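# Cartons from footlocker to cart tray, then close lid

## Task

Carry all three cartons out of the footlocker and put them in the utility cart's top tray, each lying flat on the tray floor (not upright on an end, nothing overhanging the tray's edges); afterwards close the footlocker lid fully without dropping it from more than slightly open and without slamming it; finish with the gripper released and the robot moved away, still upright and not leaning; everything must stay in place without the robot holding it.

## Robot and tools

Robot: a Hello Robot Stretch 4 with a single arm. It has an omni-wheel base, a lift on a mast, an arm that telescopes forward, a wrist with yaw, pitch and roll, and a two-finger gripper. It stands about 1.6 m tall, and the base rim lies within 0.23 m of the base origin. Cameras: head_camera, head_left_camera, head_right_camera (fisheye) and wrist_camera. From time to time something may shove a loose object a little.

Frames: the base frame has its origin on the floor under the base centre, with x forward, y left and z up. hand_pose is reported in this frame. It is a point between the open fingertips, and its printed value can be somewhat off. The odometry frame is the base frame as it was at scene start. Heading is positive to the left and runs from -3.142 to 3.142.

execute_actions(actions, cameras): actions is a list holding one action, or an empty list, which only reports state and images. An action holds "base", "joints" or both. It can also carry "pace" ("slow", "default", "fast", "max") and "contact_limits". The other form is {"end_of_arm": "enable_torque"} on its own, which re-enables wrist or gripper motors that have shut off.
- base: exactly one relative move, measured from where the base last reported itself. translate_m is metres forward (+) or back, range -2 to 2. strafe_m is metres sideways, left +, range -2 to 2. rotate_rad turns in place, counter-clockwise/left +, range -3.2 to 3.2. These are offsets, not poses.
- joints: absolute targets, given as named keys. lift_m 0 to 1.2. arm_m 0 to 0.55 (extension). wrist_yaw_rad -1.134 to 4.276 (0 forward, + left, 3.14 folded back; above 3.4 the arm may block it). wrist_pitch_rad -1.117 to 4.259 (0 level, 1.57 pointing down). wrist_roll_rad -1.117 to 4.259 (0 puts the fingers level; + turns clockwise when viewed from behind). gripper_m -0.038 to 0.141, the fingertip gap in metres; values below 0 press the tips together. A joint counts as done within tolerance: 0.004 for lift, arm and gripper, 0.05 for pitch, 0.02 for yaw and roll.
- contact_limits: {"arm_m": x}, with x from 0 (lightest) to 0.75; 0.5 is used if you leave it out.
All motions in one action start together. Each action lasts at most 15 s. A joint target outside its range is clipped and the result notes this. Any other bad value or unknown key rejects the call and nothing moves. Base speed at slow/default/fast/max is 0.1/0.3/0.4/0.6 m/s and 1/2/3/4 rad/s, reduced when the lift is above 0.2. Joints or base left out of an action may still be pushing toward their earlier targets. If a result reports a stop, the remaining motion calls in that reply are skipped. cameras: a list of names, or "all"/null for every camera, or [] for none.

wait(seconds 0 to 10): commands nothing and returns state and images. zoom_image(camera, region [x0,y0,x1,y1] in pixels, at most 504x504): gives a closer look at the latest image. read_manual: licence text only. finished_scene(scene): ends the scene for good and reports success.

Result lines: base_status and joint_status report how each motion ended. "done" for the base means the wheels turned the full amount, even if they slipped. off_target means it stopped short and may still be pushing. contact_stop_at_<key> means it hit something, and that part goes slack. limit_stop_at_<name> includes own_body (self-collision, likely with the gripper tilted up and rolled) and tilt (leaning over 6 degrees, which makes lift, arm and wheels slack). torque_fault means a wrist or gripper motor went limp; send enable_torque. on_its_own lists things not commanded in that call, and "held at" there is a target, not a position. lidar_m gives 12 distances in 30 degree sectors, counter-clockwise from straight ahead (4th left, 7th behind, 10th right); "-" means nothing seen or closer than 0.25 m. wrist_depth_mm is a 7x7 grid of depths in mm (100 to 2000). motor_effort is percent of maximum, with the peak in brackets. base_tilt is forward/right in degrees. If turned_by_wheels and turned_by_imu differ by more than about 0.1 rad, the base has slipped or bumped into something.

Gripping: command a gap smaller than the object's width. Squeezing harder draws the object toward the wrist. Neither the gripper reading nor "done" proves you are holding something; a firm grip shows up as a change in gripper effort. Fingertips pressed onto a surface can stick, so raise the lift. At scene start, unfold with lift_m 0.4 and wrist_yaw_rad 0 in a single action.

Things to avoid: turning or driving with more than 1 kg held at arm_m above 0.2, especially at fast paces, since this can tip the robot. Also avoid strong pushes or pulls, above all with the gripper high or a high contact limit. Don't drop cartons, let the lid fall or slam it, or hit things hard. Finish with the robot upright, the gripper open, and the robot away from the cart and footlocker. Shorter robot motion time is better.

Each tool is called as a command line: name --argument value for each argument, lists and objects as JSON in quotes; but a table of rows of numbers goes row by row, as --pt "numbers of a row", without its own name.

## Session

execute_actions --actions '[]'

Scene clock: 0.00 s.
base_odometry: x=+0.000 y=+0.000 heading=+0.000 (m, m, rad; odometry frame)
turned_by_wheels: +0.000 (rad since the last result)
turned_by_imu: +0.000 (rad since the last result)
base_tilt: forward=+0.4 right=-0.5 (deg)
lidar_m: 2.65 1.78 1.66 2.34 2.31 1.33 1.43 1.56 1.47 1.52 1.63 1.87
base_status: not commanded
joint_positions: lift_m=+0.219 arm_m=+0.000 wrist_yaw_rad=+3.141 wrist_pitch_rad=+0.007 wrist_roll_rad=-0.005 gripper_m=+0.057
joint_status: not commanded
motor_effort: lift_m=+18 arm_m=+0 wrist_yaw_rad=+0 wrist_pitch_rad=-10 wrist_roll_rad=+0 gripper_m=-4 wheel_0=+0 wheel_1=+0 wheel_2=+1 (%)
hand_pose: x=-0.1180 y=+0.0877 z=+0.3954 quat_wxyz=(+0.000, -0.004, -0.003, +1.000) (m; base frame)
wrist_depth_mm: - 132 - - - 1983 1808 / - 121 175 - - 1983 1808 / - 125 178 - - 1863 1863 / 134 135 - - - 1983 1808 / 1464 1808 - - - 1863 1863 / 1078 1308 1098 1255 1060 1182 1160 / 878 878 946 - 904 820 854
pictures: head_camera, head_left_camera, head_right_camera, wrist_camera
camera_calibration (this result's frames):
wrist_camera: T_world_to_cam=[[0.0313127, 0.998601, -0.0426174, -0.0750168], [0.0661657, -0.0446158, -0.996811, 0.445304], [-0.997317, 0.0283931, -0.0674701, 0.135191], [0, 0, 0, 1]] pos_world=[0.107714, 0.0909409, 0.449808]
Images, in order (width x height): head_camera 420x560, head_left_camera 420x672, head_right_camera 420x672, wrist_camera 616x392.

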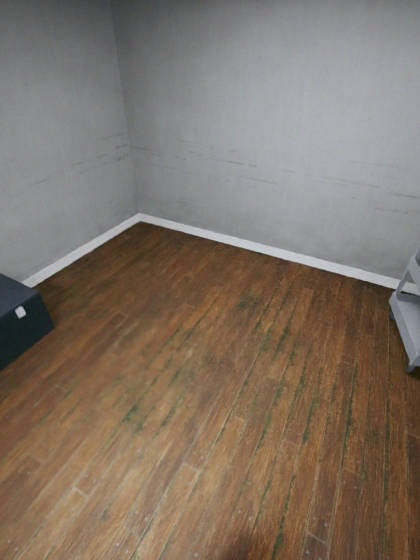

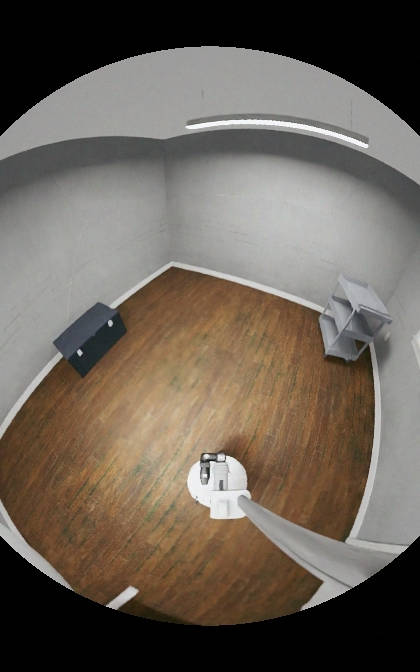

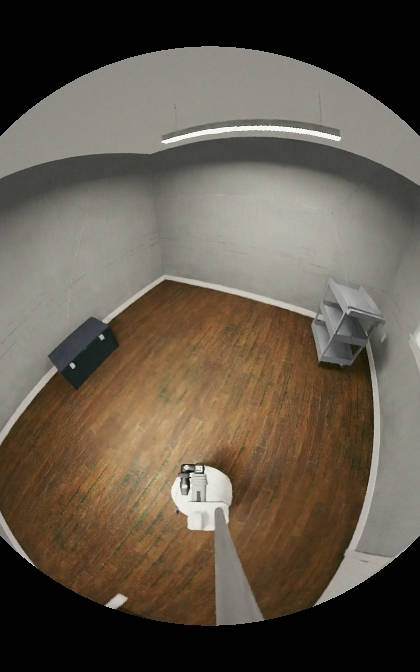

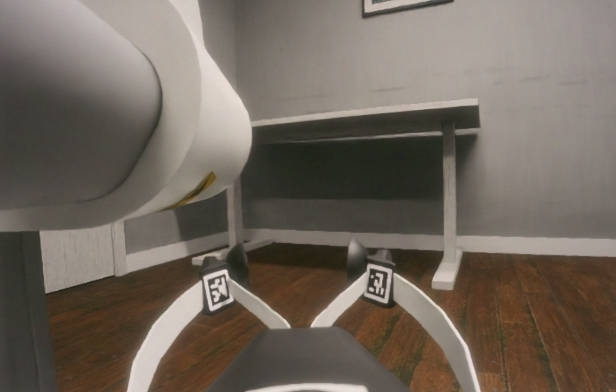

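execute_actions --actions '[{"base":{"rotate_rad":1.1},"joints":{"lift_m":0.5,"wrist_yaw_rad":0,"gripper_m":0.09}}]' --cameras '[]'

execute_actions --actions '[{"base":{"translate_m":0.8},"pace":"fast","joints":{"lift_m":0.12}}]' --cameras '[]'

execute_actions --actions '[{"base":{"strafe_m":-0.32},"pace":"fast"}]' --cameras '["wrist_camera","head_camera"]'

Scene clock: 12.80 s.
base_odometry: x=+0.000 y=+0.000 heading=+1.100 (m, m, rad; odometry frame)
turned_by_wheels: +1.100 (rad since the last result)
turned_by_imu: +1.081 (rad since the last result)
base_tilt: forward=+0.6 right=-0.4 (deg)
lidar_m: 1.68 2.37 2.25 1.37 1.43 1.51 1.47 1.56 1.66 2.03 2.69 1.75
base_status: done
joint_positions: lift_m=+0.500 arm_m=+0.000 wrist_yaw_rad=+0.001 wrist_pitch_rad=+0.007 wrist_roll_rad=-0.005 gripper_m=+0.090
joint_status: all done
motor_effort: lift_m=+21(21) arm_m=+0(0) wrist_yaw_rad=-2(5) wrist_pitch_rad=-10(9) wrist_roll_rad=+0(0) gripper_m=-2(2) wheel_0=-1(8) wheel_1=-1(11) wheel_2=+0(10) (%)
hand_pose: x=+0.4590 y=-0.0872 z=+0.6758 quat_wxyz=(+1.000, -0.003, +0.004, +0.000) (m; base frame)
wrist_depth_mm: 1983 1921 - 1983 - - - / 1921 - 1921 - - - - / 1983 - - - - - - / - - - - - - - / - - - - 1537 - - / - - 1708 1499 1537 1576 1921 / 1537 1430 1499 - 1464 1308 1366
pictures: none
No camera images: the call's "cameras" was empty. Leave "cameras" out to get every camera's image.

Scene clock: 16.10 s.
base_odometry: x=+0.363 y=+0.713 heading=+1.100 (m, m, rad; odometry frame)
turned_by_wheels: +0.000 (rad since the last result)
turned_by_imu: -0.003 (rad since the last result)
base_tilt: forward=+0.5 right=-0.4 (deg)
lidar_m: 0.85 1.52 2.12 2.16 1.55 2.01 2.27 2.34 2.10 2.59 2.10 0.89
base_status: done
joint_positions: lift_m=+0.120 arm_m=+0.000 wrist_yaw_rad=+0.000 wrist_pitch_rad=+0.007 wrist_roll_rad=-0.005 gripper_m=+0.090
joint_status: all done
motor_effort: lift_m=+15(18) arm_m=+0(0) wrist_yaw_rad=+0(1) wrist_pitch_rad=-9(10) wrist_roll_rad=+0(0) gripper_m=-2(2) wheel_0=+0(7) wheel_1=+1(7) wheel_2=+2(13) (%)
hand_pose: x=+0.4590 y=-0.0874 z=+0.2963 quat_wxyz=(+1.000, -0.003, +0.004, +0.000) (m; base frame)
wrist_depth_mm: 1182 1205 1229 1229 1255 1229 1255 / 1229 1205 1205 1205 1229 1255 1255 / 1205 1205 1255 1255 1255 1255 1281 / 1229 1229 1229 654 661 654 661 / 1229 1255 1255 654 661 668 676 / 991 991 842 661 668 668 683 / 707 683 732 - 676 634 654
pictures: none
No camera images: the call's "cameras" was empty. Leave "cameras" out to get every camera's image.

Scene clock: 18.03 s.
base_odometry: x=+0.648 y=+0.568 heading=+1.100 (m, m, rad; odometry frame)
turned_by_wheels: +0.000 (rad since the last result)
turned_by_imu: +0.000 (rad since the last result)
base_tilt: forward=+0.4 right=-0.5 (deg)
lidar_m: 0.85 0.91 2.09 2.47 1.80 2.34 2.26 1.87 1.91 2.24 2.12 0.89
base_status: done
joint_positions: lift_m=+0.120 arm_m=+0.000 wrist_yaw_rad=+0.000 wrist_pitch_rad=+0.007 wrist_roll_rad=-0.005 gripper_m=+0.090
joint_status: not commanded
motor_effort: lift_m=+16(16) arm_m=+0(0) wrist_yaw_rad=+1(0) wrist_pitch_rad=-10(10) wrist_roll_rad=+0(1) gripper_m=-3(1) wheel_0=-1(12) wheel_1=+1(12) wheel_2=+0(2) (%)
hand_pose: x=+0.4590 y=-0.0874 z=+0.2962 quat_wxyz=(+1.000, -0.003, +0.004, +0.000) (m; base frame)
wrist_depth_mm: 1182 1182 1229 1229 1229 1229 1255 / 1205 1205 1229 1255 1255 1229 1255 / 1205 1229 1255 1255 1255 1255 1281 / 1205 647 647 654 661 654 1281 / 1205 647 654 654 661 668 1255 / 976 654 654 661 676 668 878 / 715 661 661 - 676 640 654
pictures: head_camera, wrist_camera
camera_calibration (this result's frames):
wrist_camera: T_world_to_cam=[[-0.0302844, -0.998632, -0.0426163, -0.0687444], [-0.0662262, 0.0445469, -0.99681, 0.368999], [0.997345, -0.0273655, -0.0674847, -0.211508], [0, 0, 0, 1]] pos_world=[0.233302, -0.0908762, 0.350619]
Images, in order (width x height): head_camera 420x560, wrist_camera 616x392.

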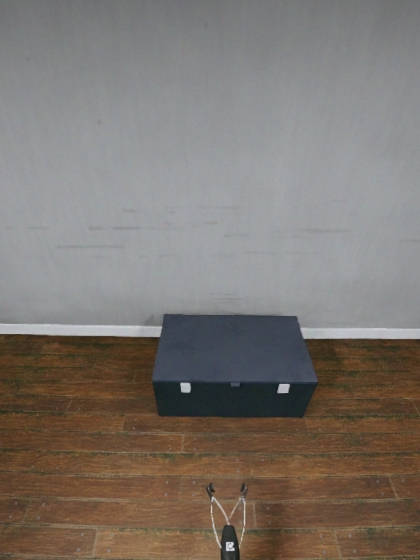

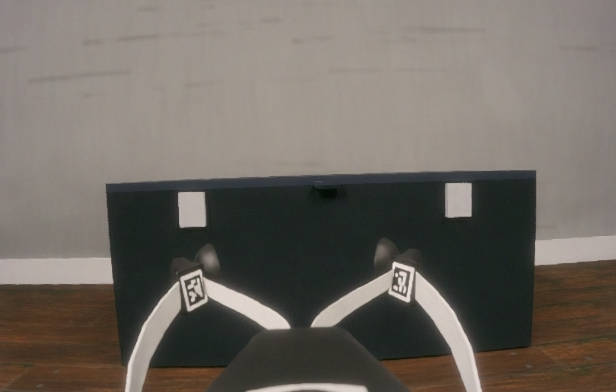

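execute_actions --actions '[{"base":{"strafe_m":-0.047},"joints":{"lift_m":0.56,"wrist_pitch_rad":1.57,"wrist_roll_rad":0}}]' --cameras '[]'

execute_actions --actions '[{"base":{"translate_m":0.555},"joints":{"arm_m":0.14}}]' --cameras '["wrist_camera","head_camera"]'

Scene clock: 27.47 s.
base_odometry: x=+0.690 y=+0.547 heading=+1.100 (m, m, rad; odometry frame)
turned_by_wheels: +0.000 (rad since the last result)
turned_by_imu: +0.000 (rad since the last result)
base_tilt: forward=+0.6 right=-0.4 (deg)
lidar_m: 0.84 0.91 2.11 2.51 1.87 2.33 2.28 1.84 1.95 2.22 2.10 0.90
base_status: done
joint_positions: lift_m=+0.263 arm_m=+0.000 wrist_yaw_rad=+0.000 wrist_pitch_rad=+1.392 wrist_roll_rad=+0.000 gripper_m=+0.090
joint_status: lift_m limit_stop_at_own_body (moved +0.143 of +0.440); wrist_pitch_rad limit_stop_at_own_body (moved +1.384 of +1.563); the others done
on_its_own: wrist_pitch_rad is held at +1.394, not at your +1.570, since a limit_stop_at_own_body; lift_m is slack since a limit_stop_at_own_body (your +0.560 is given up); arm_m is slack since a limit_stop_at_own_body
motor_effort: lift_m=+18(22) arm_m=+0(0) wrist_yaw_rad=+1(2) wrist_pitch_rad=+1(4) wrist_roll_rad=+0(1) gripper_m=-2(2) wheel_0=+1(10) wheel_1=+0(9) wheel_2=+0(0) (%)
hand_pose: x=+0.2218 y=-0.0874 z=+0.1571 quat_wxyz=(+0.767, +0.000, +0.641, +0.000) (m; base frame)
wrist_depth_mm: 410 415 415 424 421 430 430 / 399 404 407 413 413 418 421 / 392 399 399 404 407 407 413 / 387 387 392 392 397 399 399 / 377 382 382 384 387 392 392 / 373 206 191 270 379 384 384 / 176 167 168 - 377 377 379
pictures: none
No camera images: the call's "cameras" was empty. Leave "cameras" out to get every camera's image.

not run: a stop came earlier in this reply.

execute_actions --actions '[{"joints":{"lift_m":0.56}}]' --cameras '[]'

execute_actions --actions '[{"base":{"translate_m":0.555},"joints":{"arm_m":0.14,"wrist_pitch_rad":1.57}}]' --cameras '["wrist_camera","head_camera"]'

Scene clock: 37.40 s.
base_odometry: x=+0.690 y=+0.547 heading=+1.100 (m, m, rad; odometry frame)
turned_by_wheels: +0.000 (rad since the last result)
turned_by_imu: +0.000 (rad since the last result)
base_tilt: forward=+0.4 right=-0.4 (deg)
lidar_m: 0.85 0.92 2.09 2.51 1.89 2.37 2.28 1.83 1.92 2.20 2.09 0.87
base_status: not commanded
joint_positions: lift_m=+0.560 arm_m=+0.000 wrist_yaw_rad=+0.000 wrist_pitch_rad=+1.394 wrist_roll_rad=+0.000 gripper_m=+0.090
joint_status: all done
on_its_own: wrist_pitch_rad is held at +1.394, not at your +1.570, since a limit_stop_at_own_body; arm_m is slack since a limit_stop_at_own_body
motor_effort: lift_m=+21(22) arm_m=+0(0) wrist_yaw_rad=+2(1) wrist_pitch_rad=-4(1) wrist_roll_rad=+0(1) gripper_m=-2(2) wheel_0=+1(1) wheel_1=+0(0) wheel_2=+0(0) (%)
hand_pose: x=+0.2212 y=-0.0874 z=+0.4540 quat_wxyz=(+0.767, +0.000, +0.642, +0.000) (m; base frame)
wrist_depth_mm: 723 732 723 741 741 750 750 / 707 715 723 732 732 741 741 / 699 691 715 707 723 723 723 / 676 683 691 691 699 707 707 / 668 676 676 676 683 683 691 / 661 654 455 459 668 676 676 / 640 445 449 - 661 668 668
pictures: none
No camera images: the call's "cameras" was empty. Leave "cameras" out to get every camera's image.

Scene clock: 40.73 s.
base_odometry: x=+0.942 y=+1.041 heading=+1.100 (m, m, rad; odometry frame)
turned_by_wheels: +0.000 (rad since the last result)
turned_by_imu: -0.002 (rad since the last result)
base_tilt: forward=+0.4 right=-0.5 (deg)
lidar_m: 0.27 0.32 1.31 2.53 2.12 2.60 2.86 2.30 2.32 2.21 0.45 0.33
base_status: done
joint_positions: lift_m=+0.560 arm_m=+0.139 wrist_yaw_rad=+0.000 wrist_pitch_rad=+1.570 wrist_roll_rad=+0.000 gripper_m=+0.090
joint_status: all done
motor_effort: lift_m=+20(20) arm_m=+8(9) wrist_yaw_rad=+1(1) wrist_pitch_rad=-3(3) wrist_roll_rad=+0(1) gripper_m=-2(2) wheel_0=+1(6) wheel_1=+2(8) wheel_2=+1(9) (%)
hand_pose: x=+0.3098 y=-0.0874 z=+0.4495 quat_wxyz=(+0.707, +0.000, +0.707, +0.000) (m; base frame)
wrist_depth_mm: 307 310 315 317 320 322 325 / 310 314 315 319 320 325 327 / 312 317 320 322 324 330 327 / 315 320 322 325 329 330 334 / 668 683 683 683 691 699 707 / 676 676 469 492 691 707 715 / 668 480 466 - 715 707 723
pictures: head_camera, wrist_camera
camera_calibration (this result's frames):
wrist_camera: T_world_to_cam=[[-0.0483246, -0.998378, 0.0300966, -0.0938525], [-0.997065, 0.0500084, 0.0579626, 0.326659], [-0.0593737, -0.0272073, -0.997865, 0.693228], [0, 0, 0, 1]] pos_world=[0.362325, -0.0911751, 0.675639]
Images, in order (width x height): head_camera 420x560, wrist_camera 616x392.

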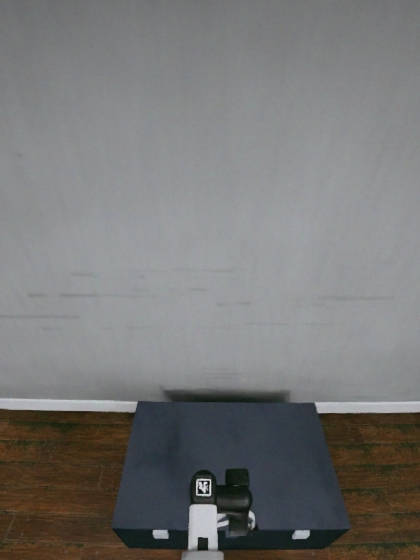

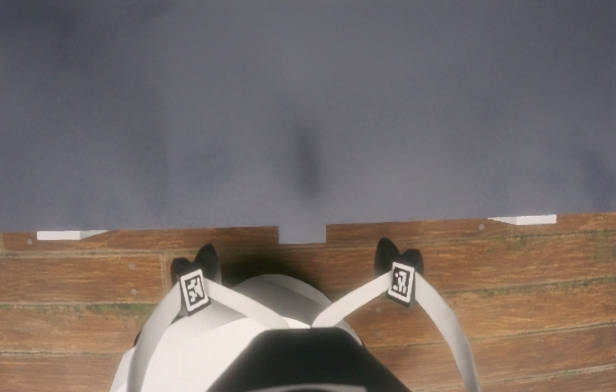

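execute_actions --actions '[{"joints":{"arm_m":0.126,"lift_m":0.49}}]' --cameras '[]'

execute_actions --actions '[{"joints":{"lift_m":0.446},"pace":"slow"}]' --cameras '["wrist_camera"]'

Scene clock: 48.27 s.
base_odometry: x=+0.942 y=+1.041 heading=+1.100 (m, m, rad; odometry frame)
turned_by_wheels: +0.000 (rad since the last result)
turned_by_imu: +0.000 (rad since the last result)
base_tilt: forward=+0.5 right=-0.4 (deg)
lidar_m: 0.32 0.33 1.29 2.52 2.17 2.61 2.83 2.29 2.32 2.22 0.46 0.36
base_status: not commanded
joint_positions: lift_m=+0.490 arm_m=+0.127 wrist_yaw_rad=+0.000 wrist_pitch_rad=+1.570 wrist_roll_rad=+0.000 gripper_m=+0.090
joint_status: all done
motor_effort: lift_m=+15(18) arm_m=-7(8) wrist_yaw_rad=+2(2) wrist_pitch_rad=-4(4) wrist_roll_rad=-1(0) gripper_m=-2(2) wheel_0=+1(1) wheel_1=+2(2) wheel_2=+0(1) (%)
hand_pose: x=+0.2985 y=-0.0874 z=+0.3800 quat_wxyz=(+0.707, +0.000, +0.707, +0.000) (m; base frame)
wrist_depth_mm: 241 244 247 248 249 253 254 / 242 245 248 250 252 255 256 / 246 247 250 253 255 257 258 / 248 250 252 255 257 259 259 / 597 603 609 615 615 621 634 / 597 609 399 459 627 634 634 / 603 404 399 - 634 627 640
pictures: none
No camera images: the call's "cameras" was empty. Leave "cameras" out to get every camera's image.

Scene clock: 49.50 s.
base_odometry: x=+0.942 y=+1.041 heading=+1.100 (m, m, rad; odometry frame)
turned_by_wheels: +0.000 (rad since the last result)
turned_by_imu: +0.000 (rad since the last result)
base_tilt: forward=+0.5 right=-0.4 (deg)
lidar_m: 0.32 0.33 1.30 2.52 2.11 2.63 2.83 2.27 2.28 2.21 0.45 0.36
base_status: not commanded
joint_positions: lift_m=+0.446 arm_m=+0.127 wrist_yaw_rad=+0.000 wrist_pitch_rad=+1.570 wrist_roll_rad=+0.000 gripper_m=+0.090
joint_status: all done
motor_effort: lift_m=+15(15) arm_m=-8(8) wrist_yaw_rad=+1(1) wrist_pitch_rad=-4(4) wrist_roll_rad=-1(1) gripper_m=-3(2) wheel_0=+1(0) wheel_1=+2(2) wheel_2=+1(1) (%)
hand_pose: x=+0.2985 y=-0.0874 z=+0.3360 quat_wxyz=(+0.707, +0.000, +0.707, +0.000) (m; base frame)
wrist_depth_mm: 200 202 203 206 207 210 - / 201 202 205 208 208 211 212 / 203 204 206 210 211 213 214 / 205 206 208 211 212 215 216 / 554 559 559 221 574 580 585 / 559 559 377 452 580 585 585 / 559 368 355 - 585 585 597
pictures: wrist_camera
camera_calibration (this result's frames):
wrist_camera: T_world_to_cam=[[-0.0483169, -0.998378, 0.0301009, -0.0909858], [-0.997061, 0.0500033, 0.0580504, 0.321922], [-0.0594614, -0.0272076, -0.99786, 0.579273], [0, 0, 0, 1]] pos_world=[0.351024, -0.0911748, 0.562084]
Images, in order (width x height): wrist_camera 616x392.

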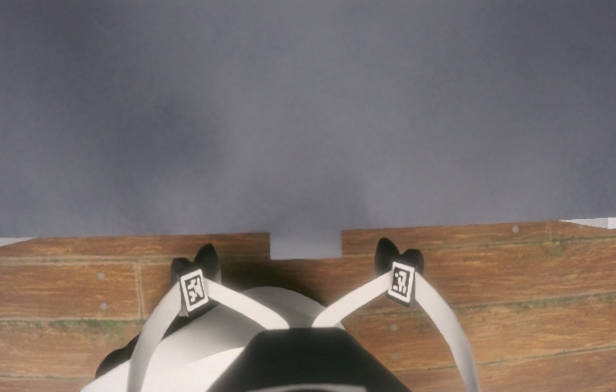

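execute_actions --actions '[{"base":{"strafe_m":-0.006},"joints":{"arm_m":0.138},"pace":"slow"}]' --cameras '["wrist_camera"]'

execute_actions --actions '[{"joints":{"gripper_m":-0.038}}]' --cameras '["wrist_camera"]'

execute_actions --actions '[{"joints":{"lift_m":0.475},"pace":"slow"}]' --cameras '["wrist_camera"]'

Scene clock: 59.27 s.
base_odometry: x=+0.947 y=+1.039 heading=+1.100 (m, m, rad; odometry frame)
turned_by_wheels: +0.000 (rad since the last result)
turned_by_imu: +0.000 (rad since the last result)
base_tilt: forward=+0.6 right=-0.5 (deg)
lidar_m: 0.32 0.33 1.33 2.54 2.17 2.61 2.84 2.28 2.31 2.19 0.44 0.32
base_status: done
joint_positions: lift_m=+0.446 arm_m=+0.137 wrist_yaw_rad=+0.000 wrist_pitch_rad=+1.571 wrist_roll_rad=+0.000 gripper_m=+0.090
joint_status: all done
motor_effort: lift_m=+15(14) arm_m=+8(8) wrist_yaw_rad=+1(1) wrist_pitch_rad=-6(5) wrist_roll_rad=+0(0) gripper_m=-2(1) wheel_0=+3(9) wheel_1=-3(6) wheel_2=+0(0) (%)
hand_pose: x=+0.3075 y=-0.0874 z=+0.3360 quat_wxyz=(+0.707, +0.000, +0.707, +0.000) (m; base frame)
wrist_depth_mm: 199 201 203 204 207 208 - / 201 203 204 206 209 210 212 / 203 204 207 208 211 212 213 / 205 206 208 209 213 215 216 / 206 554 210 221 214 574 580 / 559 559 387 512 580 580 591 / 564 402 359 - 585 585 591
pictures: wrist_camera
camera_calibration (this result's frames):
wrist_camera: T_world_to_cam=[[-0.0483017, -0.998378, 0.030126, -0.0905612], [-0.99703, 0.0500038, 0.0585708, 0.330771], [-0.0599823, -0.0272075, -0.997829, 0.579961], [0, 0, 0, 1]] pos_world=[0.360202, -0.0911748, 0.562057]
Images, in order (width x height): wrist_camera 616x392.

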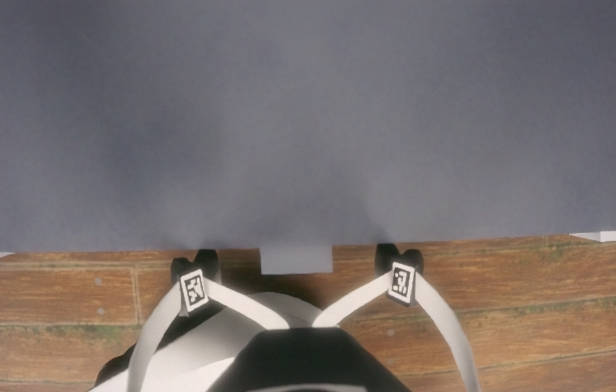

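Scene clock: 61.23 s.
base_odometry: x=+0.947 y=+1.039 heading=+1.100 (m, m, rad; odometry frame)
turned_by_wheels: +0.000 (rad since the last result)
turned_by_imu: +0.000 (rad since the last result)
base_tilt: forward=+0.6 right=-0.4 (deg)
lidar_m: 0.32 0.31 1.30 2.52 2.15 2.58 2.85 2.30 2.31 2.22 0.48 0.35
base_status: not commanded
joint_positions: lift_m=+0.446 arm_m=+0.137 wrist_yaw_rad=+0.000 wrist_pitch_rad=+1.569 wrist_roll_rad=+0.000 gripper_m=-0.037
joint_status: all done
motor_effort: lift_m=+20(20) arm_m=+7(8) wrist_yaw_rad=+0(0) wrist_pitch_rad=-1(1) wrist_roll_rad=+0(0) gripper_m=-35(34) wheel_0=+3(3) wheel_1=-3(3) wheel_2=+0(0) (%)
hand_pose: x=+0.3081 y=-0.0874 z=+0.3356 quat_wxyz=(+0.708, +0.000, +0.707, +0.000) (m; base frame)
wrist_depth_mm: 186 187 189 190 193 195 - / 186 189 189 192 193 195 196 / 187 189 190 192 193 195 197 / 189 189 191 193 194 196 196 / 189 190 192 202 195 574 574 / 554 559 181 517 182 585 585 / 564 362 362 - 580 585 591
pictures: wrist_camera
camera_calibration (this result's frames):
wrist_camera: T_world_to_cam=[[-0.0482113, -0.998385, 0.0300552, -0.0905262], [-0.997122, 0.0498694, 0.0571067, 0.331858], [-0.0585133, -0.0272155, -0.997916, 0.57915], [0, 0, 0, 1]] pos_world=[0.360427, -0.0911677, 0.561712]
Images, in order (width x height): wrist_camera 616x392.

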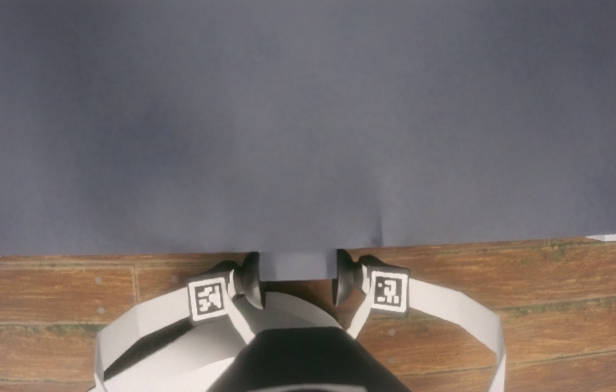

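Scene clock: 62.27 s.
base_odometry: x=+0.947 y=+1.039 heading=+1.100 (m, m, rad; odometry frame)
turned_by_wheels: +0.000 (rad since the last result)
turned_by_imu: +0.000 (rad since the last result)
base_tilt: forward=+0.4 right=-0.4 (deg)
lidar_m: 0.31 0.33 1.30 2.53 2.14 2.60 2.84 2.29 2.31 2.20 0.47 0.33
base_status: not commanded
joint_positions: lift_m=+0.475 arm_m=+0.137 wrist_yaw_rad=+0.001 wrist_pitch_rad=+1.567 wrist_roll_rad=+0.000 gripper_m=-0.037
joint_status: all done
motor_effort: lift_m=+23(25) arm_m=+7(7) wrist_yaw_rad=+0(0) wrist_pitch_rad=+4(4) wrist_roll_rad=-1(0) gripper_m=-30(35) wheel_0=+3(4) wheel_1=-3(3) wheel_2=+0(0) (%)
hand_pose: x=+0.3087 y=-0.0874 z=+0.3643 quat_wxyz=(+0.708, +0.000, +0.706, +0.000) (m; base frame)
wrist_depth_mm: 192 193 195 198 199 200 - / 191 192 194 196 196 198 200 / 189 190 191 193 195 196 198 / 187 189 190 192 193 195 196 / 186 187 195 197 192 603 621 / 591 591 189 466 181 609 627 / 591 387 384 - 609 615 621
pictures: wrist_camera
camera_calibration (this result's frames):
wrist_camera: T_world_to_cam=[[-0.0476515, -0.998414, 0.0299695, -0.0915023], [-0.997252, 0.0492571, 0.0553365, 0.331499], [-0.0567249, -0.0272503, -0.998018, 0.607357], [0, 0, 0, 1]] pos_world=[0.36068, -0.0911352, 0.590551]
Images, in order (width x height): wrist_camera 616x392.

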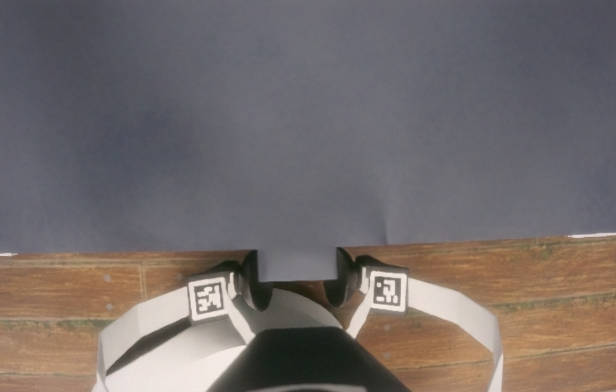

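execute_actions --actions '[{"joints":{"arm_m":0.145,"lift_m":0.51},"pace":"slow"}]' --cameras '["wrist_camera"]'

Scene clock: 73.93 s.
base_odometry: x=+0.947 y=+1.039 heading=+1.100 (m, m, rad; odometry frame)
turned_by_wheels: +0.000 (rad since the last result)
turned_by_imu: +0.000 (rad since the last result)
base_tilt: forward=+0.6 right=-0.4 (deg)
lidar_m: 0.29 0.32 1.32 2.51 2.18 2.61 2.85 2.29 2.29 2.20 0.45 0.33
base_status: not commanded
joint_positions: lift_m=+0.510 arm_m=+0.144 wrist_yaw_rad=+0.000 wrist_pitch_rad=+1.571 wrist_roll_rad=+0.000 gripper_m=-0.037
joint_status: all done
motor_effort: lift_m=+23(24) arm_m=+8(8) wrist_yaw_rad=+2(2) wrist_pitch_rad=-5(15) wrist_roll_rad=+0(0) gripper_m=-32(32) wheel_0=+3(3) wheel_1=-3(3) wheel_2=+0(0) (%)
hand_pose: x=+0.3146 y=-0.0874 z=+0.3993 quat_wxyz=(+0.707, +0.000, +0.707, +0.000) (m; base frame)
wrist_depth_mm: 202 204 205 206 208 210 - / 198 199 201 202 204 206 207 / 195 195 196 199 200 202 202 / 190 191 193 195 196 197 198 / 615 615 194 198 193 640 647 / 627 621 188 477 180 647 654 / 627 424 418 - 654 647 654
pictures: wrist_camera
camera_calibration (this result's frames):
wrist_camera: T_world_to_cam=[[-0.0486395, -0.998362, 0.0301248, -0.0920203], [-0.997015, 0.0503404, 0.0585444, 0.334118], [-0.059965, -0.0271873, -0.99783, 0.643558], [0, 0, 0, 1]] pos_world=[0.367235, -0.0911926, 0.625373]
Images, in order (width x height): wrist_camera 616x392.

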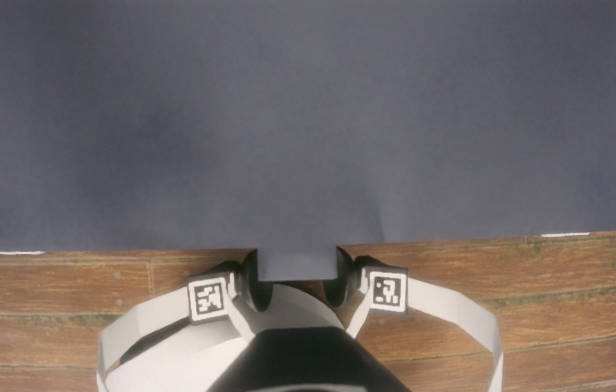

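execute_actions --actions '[{"joints":{"arm_m":0.158,"lift_m":0.561},"pace":"slow"}]' --cameras '[]'

execute_actions --actions '[{"joints":{"arm_m":0.174,"lift_m":0.603},"pace":"slow"}]' --cameras '[]'

execute_actions --actions '[{"joints":{"arm_m":0.194,"lift_m":0.644},"pace":"slow"}]' --cameras '["wrist_camera"]'

Scene clock: 83.57 s.
base_odometry: x=+0.947 y=+1.039 heading=+1.100 (m, m, rad; odometry frame)
turned_by_wheels: +0.000 (rad since the last result)
turned_by_imu: +0.000 (rad since the last result)
base_tilt: forward=+0.5 right=-0.5 (deg)
lidar_m: 0.31 0.33 1.30 2.52 2.14 2.58 2.84 2.30 2.32 2.20 0.45 0.32
base_status: not commanded
joint_positions: lift_m=+0.561 arm_m=+0.157 wrist_yaw_rad=-0.001 wrist_pitch_rad=+1.572 wrist_roll_rad=+0.000 gripper_m=-0.037
joint_status: all done
motor_effort: lift_m=+23(24) arm_m=+8(11) wrist_yaw_rad=+3(7) wrist_pitch_rad=-8(31) wrist_roll_rad=+0(1) gripper_m=-32(31) wheel_0=+3(3) wheel_1=-2(3) wheel_2=+0(0) (%)
hand_pose: x=+0.3272 y=-0.0874 z=+0.4503 quat_wxyz=(+0.707, +0.000, +0.707, +0.000) (m; base frame)
wrist_depth_mm: 218 220 221 223 225 227 229 / 211 212 213 214 216 216 219 / 202 204 204 206 208 208 211 / 193 195 197 198 200 200 202 / 338 668 193 196 208 691 699 / 668 676 181 512 181 691 707 / 676 477 466 - 699 707 707
pictures: none
No camera images: the call's "cameras" was empty. Leave "cameras" out to get every camera's image.

Scene clock: 84.77 s.
base_odometry: x=+0.947 y=+1.039 heading=+1.100 (m, m, rad; odometry frame)
turned_by_wheels: +0.000 (rad since the last result)
turned_by_imu: +0.000 (rad since the last result)
base_tilt: forward=+0.5 right=-0.5 (deg)
lidar_m: 0.30 0.31 1.30 2.55 2.17 2.57 2.85 2.29 2.30 2.21 0.47 0.32
base_status: not commanded
joint_positions: lift_m=+0.603 arm_m=+0.173 wrist_yaw_rad=-0.001 wrist_pitch_rad=+1.573 wrist_roll_rad=+0.000 gripper_m=-0.037
joint_status: all done
motor_effort: lift_m=+23(23) arm_m=+9(7) wrist_yaw_rad=+5(5) wrist_pitch_rad=-13(24) wrist_roll_rad=+0(0) gripper_m=-31(31) wheel_0=+3(3) wheel_1=-2(2) wheel_2=+0(0) (%)
hand_pose: x=+0.3426 y=-0.0874 z=+0.4923 quat_wxyz=(+0.706, +0.001, +0.708, -0.001) (m; base frame)
wrist_depth_mm: 236 236 238 239 241 245 244 / 224 224 224 226 228 229 232 / 209 210 211 213 215 216 216 / 198 198 200 201 202 203 205 / 375 707 194 196 209 741 741 / 723 723 181 549 183 759 750 / 723 521 512 - 741 750 759
pictures: none
No camera images: the call's "cameras" was empty. Leave "cameras" out to get every camera's image.

Scene clock: 85.97 s.
base_odometry: x=+0.947 y=+1.039 heading=+1.100 (m, m, rad; odometry frame)
turned_by_wheels: +0.000 (rad since the last result)
turned_by_imu: +0.000 (rad since the last result)
base_tilt: forward=+0.5 right=-0.5 (deg)
lidar_m: 0.32 0.30 1.28 2.53 2.15 2.61 2.84 2.30 2.28 2.22 0.47 0.33
base_status: not commanded
joint_positions: lift_m=+0.644 arm_m=+0.192 wrist_yaw_rad=-0.001 wrist_pitch_rad=+1.575 wrist_roll_rad=+0.000 gripper_m=-0.037
joint_status: all done
motor_effort: lift_m=+22(23) arm_m=+9(8) wrist_yaw_rad=+4(4) wrist_pitch_rad=-17(19) wrist_roll_rad=+0(0) gripper_m=-31(31) wheel_0=+3(3) wheel_1=-2(2) wheel_2=+0(0) (%)
hand_pose: x=+0.3621 y=-0.0874 z=+0.5334 quat_wxyz=(+0.706, +0.001, +0.709, -0.001) (m; base frame)
wrist_depth_mm: 256 258 258 259 262 265 266 / 236 237 237 238 240 242 246 / 217 219 219 220 221 223 224 / 201 202 202 205 205 206 207 / 424 421 196 197 209 788 778 / 750 759 181 591 185 778 798 / 768 591 554 - 788 798 809
pictures: wrist_camera
camera_calibration (this result's frames):
wrist_camera: T_world_to_cam=[[-0.0494815, -0.998314, 0.0303309, -0.0935478], [-0.996706, 0.0513101, 0.0628118, 0.37132], [-0.0642622, -0.0271229, -0.997564, 0.781592], [0, 0, 0, 1]] pos_world=[0.415695, -0.0912435, 0.759203]
Images, in order (width x height): wrist_camera 616x392.

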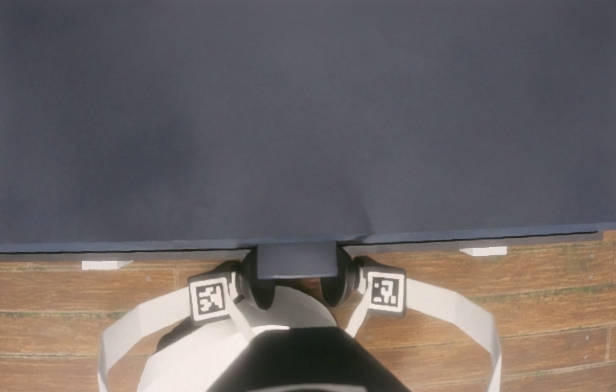

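execute_actions --actions '[{"joints":{"arm_m":0.215,"lift_m":0.684},"pace":"slow"}]' --cameras '[]'

execute_actions --actions '[{"joints":{"arm_m":0.241,"lift_m":0.721},"pace":"slow"}]' --cameras '[]'

execute_actions --actions '[{"joints":{"arm_m":0.271,"lift_m":0.755},"pace":"slow"}]' --cameras '["wrist_camera"]'

Scene clock: 94.23 s.
base_odometry: x=+0.947 y=+1.039 heading=+1.100 (m, m, rad; odometry frame)
turned_by_wheels: +0.000 (rad since the last result)
turned_by_imu: +0.000 (rad since the last result)
base_tilt: forward=+0.4 right=-0.4 (deg)
lidar_m: 0.30 0.34 1.32 2.52 2.20 2.62 2.84 2.26 2.33 2.20 0.44 0.35
base_status: not commanded
joint_positions: lift_m=+0.684 arm_m=+0.214 wrist_yaw_rad=+0.000 wrist_pitch_rad=+1.570 wrist_roll_rad=+0.000 gripper_m=-0.037
joint_status: all done
motor_effort: lift_m=+23(23) arm_m=+7(8) wrist_yaw_rad=+1(6) wrist_pitch_rad=-3(18) wrist_roll_rad=+0(1) gripper_m=-32(30) wheel_0=+3(3) wheel_1=-2(2) wheel_2=+0(0) (%)
hand_pose: x=+0.3849 y=-0.0874 z=+0.5733 quat_wxyz=(+0.707, +0.000, +0.707, +0.000) (m; base frame)
wrist_depth_mm: 285 287 287 287 289 294 294 / 254 255 254 255 258 260 264 / 228 228 229 229 230 232 233 / 205 206 207 208 209 210 209 / 469 469 202 198 469 539 530 / 788 798 191 668 185 831 831 / 798 798 591 - 820 842 842
pictures: none
No camera images: the call's "cameras" was empty. Leave "cameras" out to get every camera's image.

Scene clock: 95.53 s.
base_odometry: x=+0.947 y=+1.039 heading=+1.100 (m, m, rad; odometry frame)
turned_by_wheels: +0.000 (rad since the last result)
turned_by_imu: +0.000 (rad since the last result)
base_tilt: forward=+0.5 right=-0.4 (deg)
lidar_m: 0.30 0.33 1.32 2.52 2.17 2.58 2.86 2.30 2.29 2.18 0.45 0.31
base_status: not commanded
joint_positions: lift_m=+0.720 arm_m=+0.240 wrist_yaw_rad=+0.001 wrist_pitch_rad=+1.568 wrist_roll_rad=+0.000 gripper_m=-0.037
joint_status: all done
motor_effort: lift_m=+24(26) arm_m=+7(8) wrist_yaw_rad=-3(7) wrist_pitch_rad=+2(18) wrist_roll_rad=+0(1) gripper_m=-32(32) wheel_0=+3(3) wheel_1=-2(2) wheel_2=+1(1) (%)
hand_pose: x=+0.4115 y=-0.0874 z=+0.6102 quat_wxyz=(+0.708, +0.000, +0.706, +0.000) (m; base frame)
wrist_depth_mm: 322 324 322 322 325 332 332 / 279 277 276 276 277 281 286 / 238 239 239 239 240 241 244 / 209 210 211 212 212 213 214 / 496 517 205 200 508 585 559 / 831 831 180 683 185 854 866 / 831 854 634 - 866 866 878
pictures: none
No camera images: the call's "cameras" was empty. Leave "cameras" out to get every camera's image.

Scene clock: 96.90 s.
base_odometry: x=+0.947 y=+1.039 heading=+1.101 (m, m, rad; odometry frame)
turned_by_wheels: +0.000 (rad since the last result)
turned_by_imu: +0.000 (rad since the last result)
base_tilt: forward=+0.5 right=-0.4 (deg)
lidar_m: 0.30 0.33 1.33 2.52 2.15 2.61 2.85 2.31 2.28 2.22 0.42 0.33
base_status: not commanded
joint_positions: lift_m=+0.755 arm_m=+0.269 wrist_yaw_rad=-0.001 wrist_pitch_rad=+1.574 wrist_roll_rad=+0.000 gripper_m=-0.037
joint_status: all done
motor_effort: lift_m=+22(28) arm_m=+9(8) wrist_yaw_rad=+2(12) wrist_pitch_rad=-14(30) wrist_roll_rad=+0(0) gripper_m=-29(34) wheel_0=+2(3) wheel_1=-2(2) wheel_2=+3(2) (%)
hand_pose: x=+0.4395 y=-0.0874 z=+0.6444 quat_wxyz=(+0.706, +0.000, +0.708, +0.000) (m; base frame)
wrist_depth_mm: 373 373 373 370 373 379 379 / 306 303 300 300 301 306 310 / 252 250 250 250 251 253 254 / 215 214 215 216 215 216 216 / 530 634 205 200 585 627 917 / 866 535 180 554 185 917 917 / 866 866 676 - 917 931 917
pictures: wrist_camera
camera_calibration (this result's frames):
wrist_camera: T_world_to_cam=[[-0.0486728, -0.998356, 0.0302725, -0.0934061], [-0.996824, 0.050466, 0.0616022, 0.442286], [-0.0630287, -0.027178, -0.997642, 0.896819], [0, 0, 0, 1]] pos_world=[0.492861, -0.0911992, 0.870286]
Images, in order (width x height): wrist_camera 616x392.

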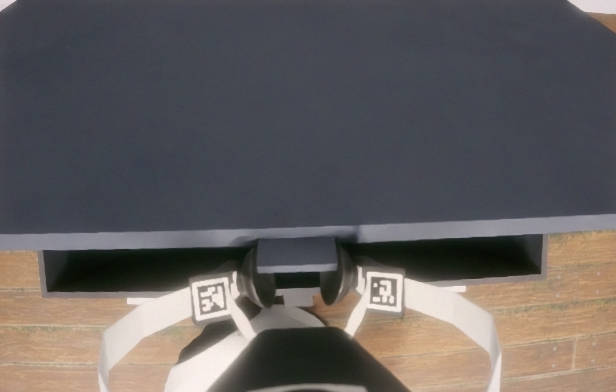

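execute_actions --actions '[{"joints":{"arm_m":0.292,"lift_m":0.767},"pace":"slow"}]' --cameras '[]'

execute_actions --actions '[{"joints":{"arm_m":0.312,"lift_m":0.781},"pace":"slow"}]' --cameras '["wrist_camera"]'

execute_actions --actions '[{"joints":{"wrist_pitch_rad":1.47,"lift_m":0.797},"pace":"slow"}]' --cameras '["wrist_camera"]'

Scene clock: 109.63 s.
base_odometry: x=+0.947 y=+1.039 heading=+1.100 (m, m, rad; odometry frame)
turned_by_wheels: +0.000 (rad since the last result)
turned_by_imu: +0.000 (rad since the last result)
base_tilt: forward=+0.4 right=-0.4 (deg)
lidar_m: 0.30 0.32 1.30 2.51 2.15 2.62 2.85 2.30 2.32 2.21 0.42 0.30
base_status: not commanded
joint_positions: lift_m=+0.767 arm_m=+0.290 wrist_yaw_rad=-0.004 wrist_pitch_rad=+1.582 wrist_roll_rad=+0.000 gripper_m=-0.037
joint_status: all done
on_its_own: wrist_pitch_rad is at rest, and its effort (-38) is outside its rest range (-23 to +23)
motor_effort: lift_m=+18(24) arm_m=+11(11) wrist_yaw_rad=+11(12) wrist_pitch_rad=-38(39) wrist_roll_rad=-1(0) gripper_m=-28(31) wheel_0=+2(2) wheel_1=-2(2) wheel_2=+1(2) (%)
hand_pose: x=+0.4573 y=-0.0874 z=+0.6567 quat_wxyz=(+0.703, +0.001, +0.711, -0.001) (m; base frame)
wrist_depth_mm: 402 404 399 397 399 407 399 / 320 314 312 312 314 319 320 / 257 255 253 255 255 256 257 / 215 215 215 216 216 216 215 / 204 691 202 198 210 640 917 / 878 559 181 559 184 569 946 / 891 904 707 - 931 931 946
pictures: none
No camera images: the call's "cameras" was empty. Leave "cameras" out to get every camera's image.

Scene clock: 111.00 s.
base_odometry: x=+0.947 y=+1.038 heading=+1.100 (m, m, rad; odometry frame)
turned_by_wheels: +0.000 (rad since the last result)
turned_by_imu: +0.000 (rad since the last result)
base_tilt: forward=+0.6 right=-0.5 (deg)
lidar_m: 0.31 0.33 1.31 2.53 2.15 2.60 2.85 2.30 2.32 2.20 0.41 0.32
base_status: not commanded
joint_positions: lift_m=+0.781 arm_m=+0.311 wrist_yaw_rad=-0.001 wrist_pitch_rad=+1.573 wrist_roll_rad=+0.000 gripper_m=-0.037
joint_status: all done
motor_effort: lift_m=+18(21) arm_m=+8(10) wrist_yaw_rad=+3(13) wrist_pitch_rad=-11(40) wrist_roll_rad=+0(1) gripper_m=-24(30) wheel_0=+2(2) wheel_1=-1(2) wheel_2=+0(1) (%)
hand_pose: x=+0.4810 y=-0.0874 z=+0.6707 quat_wxyz=(+0.706, +0.000, +0.708, +0.000) (m; base frame)
wrist_depth_mm: 473 473 455 455 455 469 466 / 342 334 330 329 329 332 338 / 257 255 254 253 254 255 256 / 207 207 208 206 207 206 206 / 559 715 196 193 768 683 931 / 891 640 182 200 179 661 946 / 904 904 788 - 931 931 946
pictures: wrist_camera
camera_calibration (this result's frames):
wrist_camera: T_world_to_cam=[[-0.0492067, -0.998331, 0.03022, -0.0918901], [-0.996865, 0.0509663, 0.0605166, 0.482805], [-0.0619558, -0.0271475, -0.99771, 0.925244], [0, 0, 0, 1]] pos_world=[0.534094, -0.0912256, 0.896684]
Images, in order (width x height): wrist_camera 616x392.

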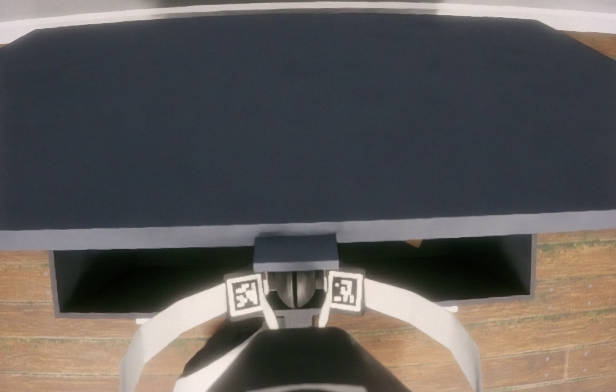

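Scene clock: 111.87 s.
base_odometry: x=+0.947 y=+1.038 heading=+1.100 (m, m, rad; odometry frame)
turned_by_wheels: +0.000 (rad since the last result)
turned_by_imu: +0.000 (rad since the last result)
base_tilt: forward=+0.6 right=-0.5 (deg)
lidar_m: 0.31 0.32 1.29 2.53 2.17 2.59 2.86 2.27 2.31 2.20 0.45 0.33
base_status: not commanded
joint_positions: lift_m=+0.797 arm_m=+0.311 wrist_yaw_rad=-0.001 wrist_pitch_rad=+1.473 wrist_roll_rad=+0.000 gripper_m=-0.037
joint_status: all done
motor_effort: lift_m=+21(23) arm_m=+7(8) wrist_yaw_rad=+3(4) wrist_pitch_rad=-12(18) wrist_roll_rad=+0(1) gripper_m=-23(25) wheel_0=+2(2) wheel_1=-1(1) wheel_2=+0(0) (%)
hand_pose: x=+0.5097 y=-0.0875 z=+0.6878 quat_wxyz=(+0.741, +0.000, +0.672, +0.000) (m; base frame)
wrist_depth_mm: 707 723 750 768 778 768 788 / 512 492 466 462 459 469 477 / 310 303 300 296 296 296 298 / 223 221 220 220 218 216 216 / 198 723 199 197 778 691 946 / 621 715 182 201 180 661 917 / 866 559 609 - 917 917 917
pictures: wrist_camera
camera_calibration (this result's frames):
wrist_camera: T_world_to_cam=[[-0.0519741, -0.998328, 0.0252891, -0.0862254], [-0.997944, 0.05097, -0.0388509, 0.57925], [0.037497, -0.0272564, -0.998925, 0.894227], [0, 0, 0, 1]] pos_world=[0.540047, -0.0912322, 0.917951]
Images, in order (width x height): wrist_camera 616x392.

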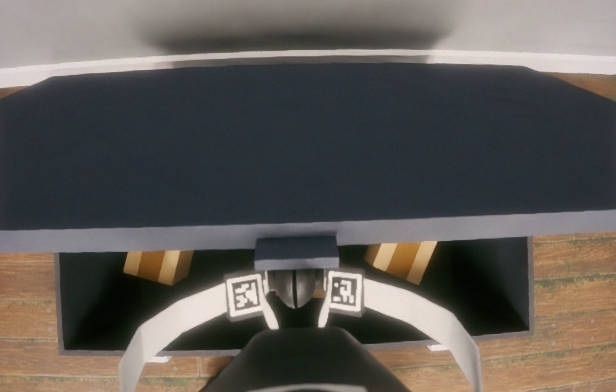

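execute_actions --actions '[{"joints":{"wrist_pitch_rad":1.35,"lift_m":0.795},"pace":"slow"}]' --cameras '[]'

execute_actions --actions '[{"joints":{"wrist_pitch_rad":1.2,"lift_m":0.79},"pace":"slow"}]' --cameras '["wrist_camera"]'

execute_actions --actions '[{"joints":{"wrist_pitch_rad":1.05,"lift_m":0.78},"pace":"slow"}]' --cameras '[]'

execute_actions --actions '[{"joints":{"wrist_pitch_rad":0.9,"lift_m":0.77},"pace":"slow"}]' --cameras '["wrist_camera"]'

Scene clock: 122.90 s.
base_odometry: x=+0.947 y=+1.038 heading=+1.100 (m, m, rad; odometry frame)
turned_by_wheels: +0.000 (rad since the last result)
turned_by_imu: +0.000 (rad since the last result)
base_tilt: forward=+0.6 right=-0.4 (deg)
lidar_m: 0.30 0.31 1.32 2.52 2.16 2.60 2.85 2.29 2.32 2.20 0.47 0.29
base_status: not commanded
joint_positions: lift_m=+0.795 arm_m=+0.311 wrist_yaw_rad=-0.001 wrist_pitch_rad=+1.353 wrist_roll_rad=+0.000 gripper_m=-0.037
joint_status: all done
motor_effort: lift_m=+15(20) arm_m=+8(8) wrist_yaw_rad=+4(4) wrist_pitch_rad=-13(18) wrist_roll_rad=+0(0) gripper_m=-23(25) wheel_0=+2(3) wheel_1=-1(0) wheel_2=-1(1) (%)
hand_pose: x=+0.5437 y=-0.0875 z=+0.6917 quat_wxyz=(+0.780, +0.000, +0.626, -0.001) (m; base frame)
wrist_depth_mm: 564 580 603 609 615 621 627 / 715 750 768 809 809 831 820 / 469 445 424 413 407 407 407 / 251 248 245 241 238 236 233 / 189 190 190 189 195 196 931 / 615 741 182 200 179 683 904 / 603 654 854 - 778 609 891
pictures: none
No camera images: the call's "cameras" was empty. Leave "cameras" out to get every camera's image.

Scene clock: 123.57 s.
base_odometry: x=+0.947 y=+1.038 heading=+1.100 (m, m, rad; odometry frame)
turned_by_wheels: +0.000 (rad since the last result)
turned_by_imu: +0.000 (rad since the last result)
base_tilt: forward=+0.6 right=-0.5 (deg)
lidar_m: 0.31 0.33 1.28 2.54 2.16 2.58 2.85 2.28 2.30 2.21 0.46 0.30
base_status: not commanded
joint_positions: lift_m=+0.790 arm_m=+0.311 wrist_yaw_rad=-0.001 wrist_pitch_rad=+1.204 wrist_roll_rad=+0.000 gripper_m=-0.037
joint_status: all done
motor_effort: lift_m=+14(13) arm_m=+8(8) wrist_yaw_rad=+3(5) wrist_pitch_rad=-14(18) wrist_roll_rad=-1(1) gripper_m=-23(23) wheel_0=+2(2) wheel_1=-1(1) wheel_2=+0(1) (%)
hand_pose: x=+0.5850 y=-0.0875 z=+0.6992 quat_wxyz=(+0.824, +0.000, +0.566, -0.001) (m; base frame)
wrist_depth_mm: 466 473 488 500 500 500 508 / 564 574 597 603 621 615 627 / 741 759 788 809 820 842 866 / 399 373 349 327 310 290 320 / 180 181 183 183 186 615 946 / 615 750 181 201 180 699 891 / 597 661 831 - 732 640 854
pictures: wrist_camera
camera_calibration (this result's frames):
wrist_camera: T_world_to_cam=[[-0.0570251, -0.998314, 0.0108404, -0.0696364], [-0.951626, 0.0510682, -0.302984, 0.812503], [0.301919, -0.0275937, -0.952934, 0.715899], [0, 0, 0, 1]] pos_world=[0.553084, -0.0912577, 0.929135]
Images, in order (width x height): wrist_camera 616x392.

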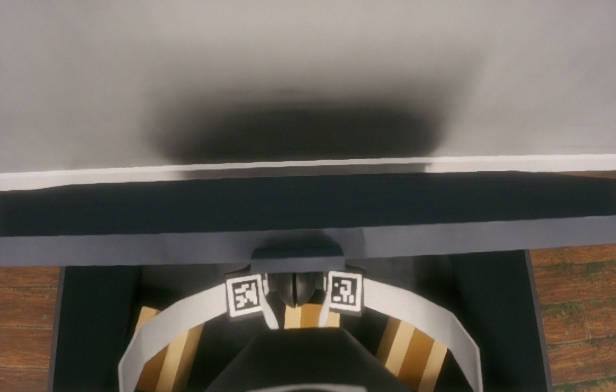

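Scene clock: 124.30 s.
base_odometry: x=+0.947 y=+1.038 heading=+1.100 (m, m, rad; odometry frame)
turned_by_wheels: +0.000 (rad since the last result)
turned_by_imu: +0.000 (rad since the last result)
base_tilt: forward=+0.5 right=-0.4 (deg)
lidar_m: 0.29 0.32 1.33 2.53 2.18 2.60 2.85 2.29 2.32 2.19 0.43 0.32
base_status: not commanded
joint_positions: lift_m=+0.780 arm_m=+0.311 wrist_yaw_rad=-0.001 wrist_pitch_rad=+1.053 wrist_roll_rad=+0.000 gripper_m=-0.037
joint_status: all done
motor_effort: lift_m=+14(13) arm_m=+7(7) wrist_yaw_rad=+4(5) wrist_pitch_rad=-13(20) wrist_roll_rad=+0(0) gripper_m=-22(24) wheel_0=+2(2) wheel_1=-1(1) wheel_2=-1(1) (%)
hand_pose: x=+0.6242 y=-0.0876 z=+0.7078 quat_wxyz=(+0.865, +0.000, +0.503, -0.001) (m; base frame)
wrist_depth_mm: 402 407 413 418 424 430 430 / 462 484 488 500 504 504 508 / 574 591 603 615 627 640 647 / 750 750 732 768 778 750 809 / 178 615 202 199 654 654 976 / 878 759 182 200 179 691 891 / 603 647 831 - 842 640 574
pictures: none
No camera images: the call's "cameras" was empty. Leave "cameras" out to get every camera's image.

Scene clock: 125.03 s.
base_odometry: x=+0.947 y=+1.038 heading=+1.100 (m, m, rad; odometry frame)
turned_by_wheels: +0.000 (rad since the last result)
turned_by_imu: +0.000 (rad since the last result)
base_tilt: forward=+0.5 right=-0.5 (deg)
lidar_m: 0.29 0.32 1.30 2.52 2.16 2.60 2.85 2.29 2.31 2.19 0.47 0.32
base_status: not commanded
joint_positions: lift_m=+0.770 arm_m=+0.311 wrist_yaw_rad=-0.001 wrist_pitch_rad=+0.903 wrist_roll_rad=+0.000 gripper_m=-0.037
joint_status: all done
motor_effort: lift_m=+15(15) arm_m=+8(8) wrist_yaw_rad=+4(4) wrist_pitch_rad=-13(18) wrist_roll_rad=+0(0) gripper_m=-23(23) wheel_0=+2(2) wheel_1=-1(1) wheel_2=+0(0) (%)
hand_pose: x=+0.6601 y=-0.0876 z=+0.7219 quat_wxyz=(+0.900, +0.000, +0.436, +0.000) (m; base frame)
wrist_depth_mm: 359 364 373 379 379 384 387 / 407 413 424 430 433 439 442 / 480 492 500 512 517 530 530 / 564 554 559 569 580 196 196 / 216 220 206 206 247 267 293 / 597 455 182 201 180 609 946 / 715 661 820 - 842 661 866
pictures: wrist_camera
camera_calibration (this result's frames):
wrist_camera: T_world_to_cam=[[-0.0572555, -0.998341, -0.00615086, -0.0531927], [-0.819358, 0.050509, -0.571053, 0.996988], [0.570416, -0.0276562, -0.82089, 0.442267], [0, 0, 0, 1]] pos_world=[0.561568, -0.0912299, 0.932058]
Images, in order (width x height): wrist_camera 616x392.

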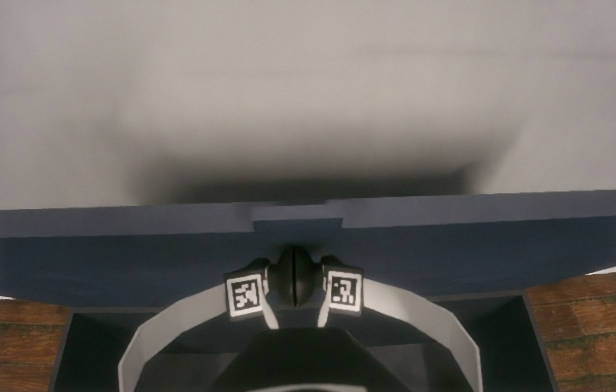

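execute_actions --actions '[{"joints":{"arm_m":0.39},"pace":"slow"}]' --cameras '["wrist_camera"]'

execute_actions --actions '[{"joints":{"arm_m":0.435},"pace":"slow"}]' --cameras '["wrist_camera","head_camera"]'

Scene clock: 132.53 s.
base_odometry: x=+0.947 y=+1.038 heading=+1.100 (m, m, rad; odometry frame)
turned_by_wheels: +0.000 (rad since the last result)
turned_by_imu: +0.000 (rad since the last result)
base_tilt: forward=+0.5 right=-0.4 (deg)
lidar_m: 0.30 0.32 1.30 2.54 2.14 2.62 2.84 2.28 2.30 2.19 0.46 0.31
base_status: not commanded
joint_positions: lift_m=+0.770 arm_m=+0.389 wrist_yaw_rad=-0.001 wrist_pitch_rad=+0.902 wrist_roll_rad=+0.000 gripper_m=-0.037
joint_status: all done
motor_effort: lift_m=+15(15) arm_m=+8(6) wrist_yaw_rad=+3(2) wrist_pitch_rad=-9(13) wrist_roll_rad=-1(1) gripper_m=-22(23) wheel_0=+3(2) wheel_1=-1(1) wheel_2=-1(1) (%)
hand_pose: x=+0.7384 y=-0.0875 z=+0.7221 quat_wxyz=(+0.900, +0.000, +0.436, +0.000) (m; base frame)
wrist_depth_mm: 281 283 290 294 296 298 301 / 315 324 332 336 340 342 343 / 377 382 387 397 404 407 413 / 182 186 187 176 189 191 193 / 218 220 214 213 236 247 254 / 324 297 181 202 180 370 415 / 539 535 539 - 564 615 842
pictures: wrist_camera
camera_calibration (this result's frames):
wrist_camera: T_world_to_cam=[[-0.0570794, -0.99835, -0.00623115, -0.0487534], [-0.818555, 0.0503713, -0.572216, 1.06149], [0.571586, -0.0275612, -0.820079, 0.396394], [0, 0, 0, 1]] pos_world=[0.639532, -0.0912165, 0.932172]
Images, in order (width x height): wrist_camera 616x392.

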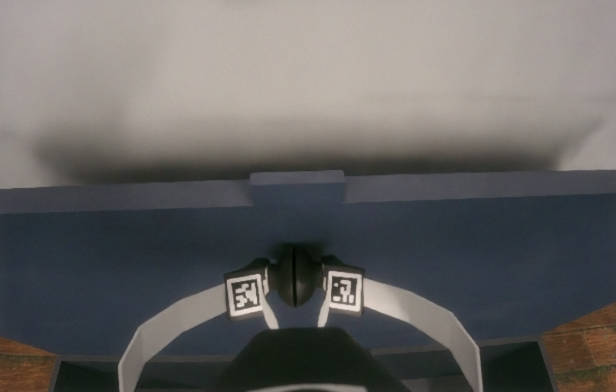

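Scene clock: 134.17 s.
base_odometry: x=+0.947 y=+1.038 heading=+1.100 (m, m, rad; odometry frame)
turned_by_wheels: +0.000 (rad since the last result)
turned_by_imu: +0.000 (rad since the last result)
base_tilt: forward=+0.5 right=-0.4 (deg)
lidar_m: 0.30 0.31 1.27 2.55 2.16 2.61 2.85 2.30 2.31 2.21 0.45 0.33
base_status: not commanded
joint_positions: lift_m=+0.770 arm_m=+0.434 wrist_yaw_rad=+0.000 wrist_pitch_rad=+0.902 wrist_roll_rad=+0.000 gripper_m=-0.037
joint_status: all done
motor_effort: lift_m=+15(15) arm_m=+8(7) wrist_yaw_rad=+2(2) wrist_pitch_rad=-9(9) wrist_roll_rad=+0(0) gripper_m=-21(23) wheel_0=+2(2) wheel_1=-1(1) wheel_2=-1(0) (%)
hand_pose: x=+0.7834 y=-0.0875 z=+0.7222 quat_wxyz=(+0.900, +0.000, +0.436, +0.000) (m; base frame)
wrist_depth_mm: 235 237 243 246 248 248 253 / 258 262 267 254 267 271 267 / 249 254 256 260 263 266 268 / 283 287 290 294 300 304 309 / 325 330 327 320 343 355 359 / 387 377 182 202 179 418 436 / 459 455 462 - 488 512 544
pictures: head_camera, wrist_camera
camera_calibration (this result's frames):
wrist_camera: T_world_to_cam=[[-0.056941, -0.998358, -0.00623746, -0.0462623], [-0.818497, 0.0502583, -0.572309, 1.09838], [0.571683, -0.0274825, -0.820014, 0.370549], [0, 0, 0, 1]] pos_world=[0.684551, -0.0912055, 0.932181]
Images, in order (width x height): head_camera 420x560, wrist_camera 616x392.

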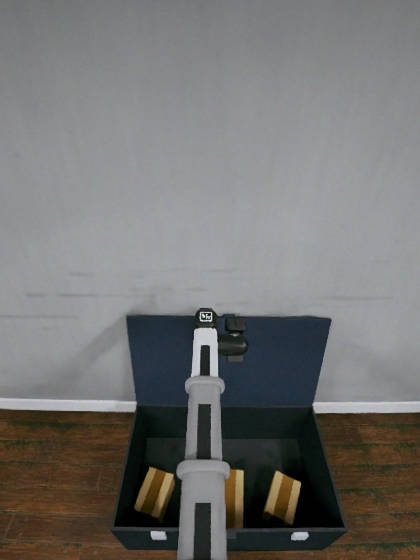

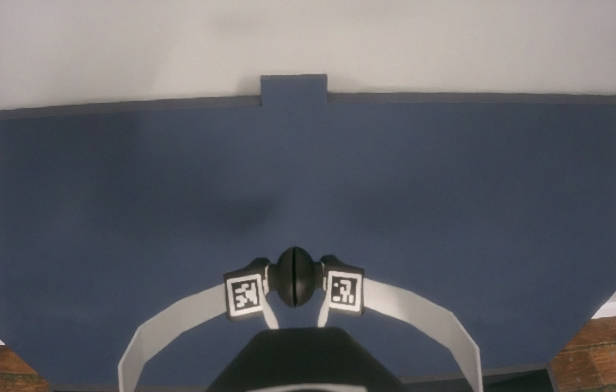

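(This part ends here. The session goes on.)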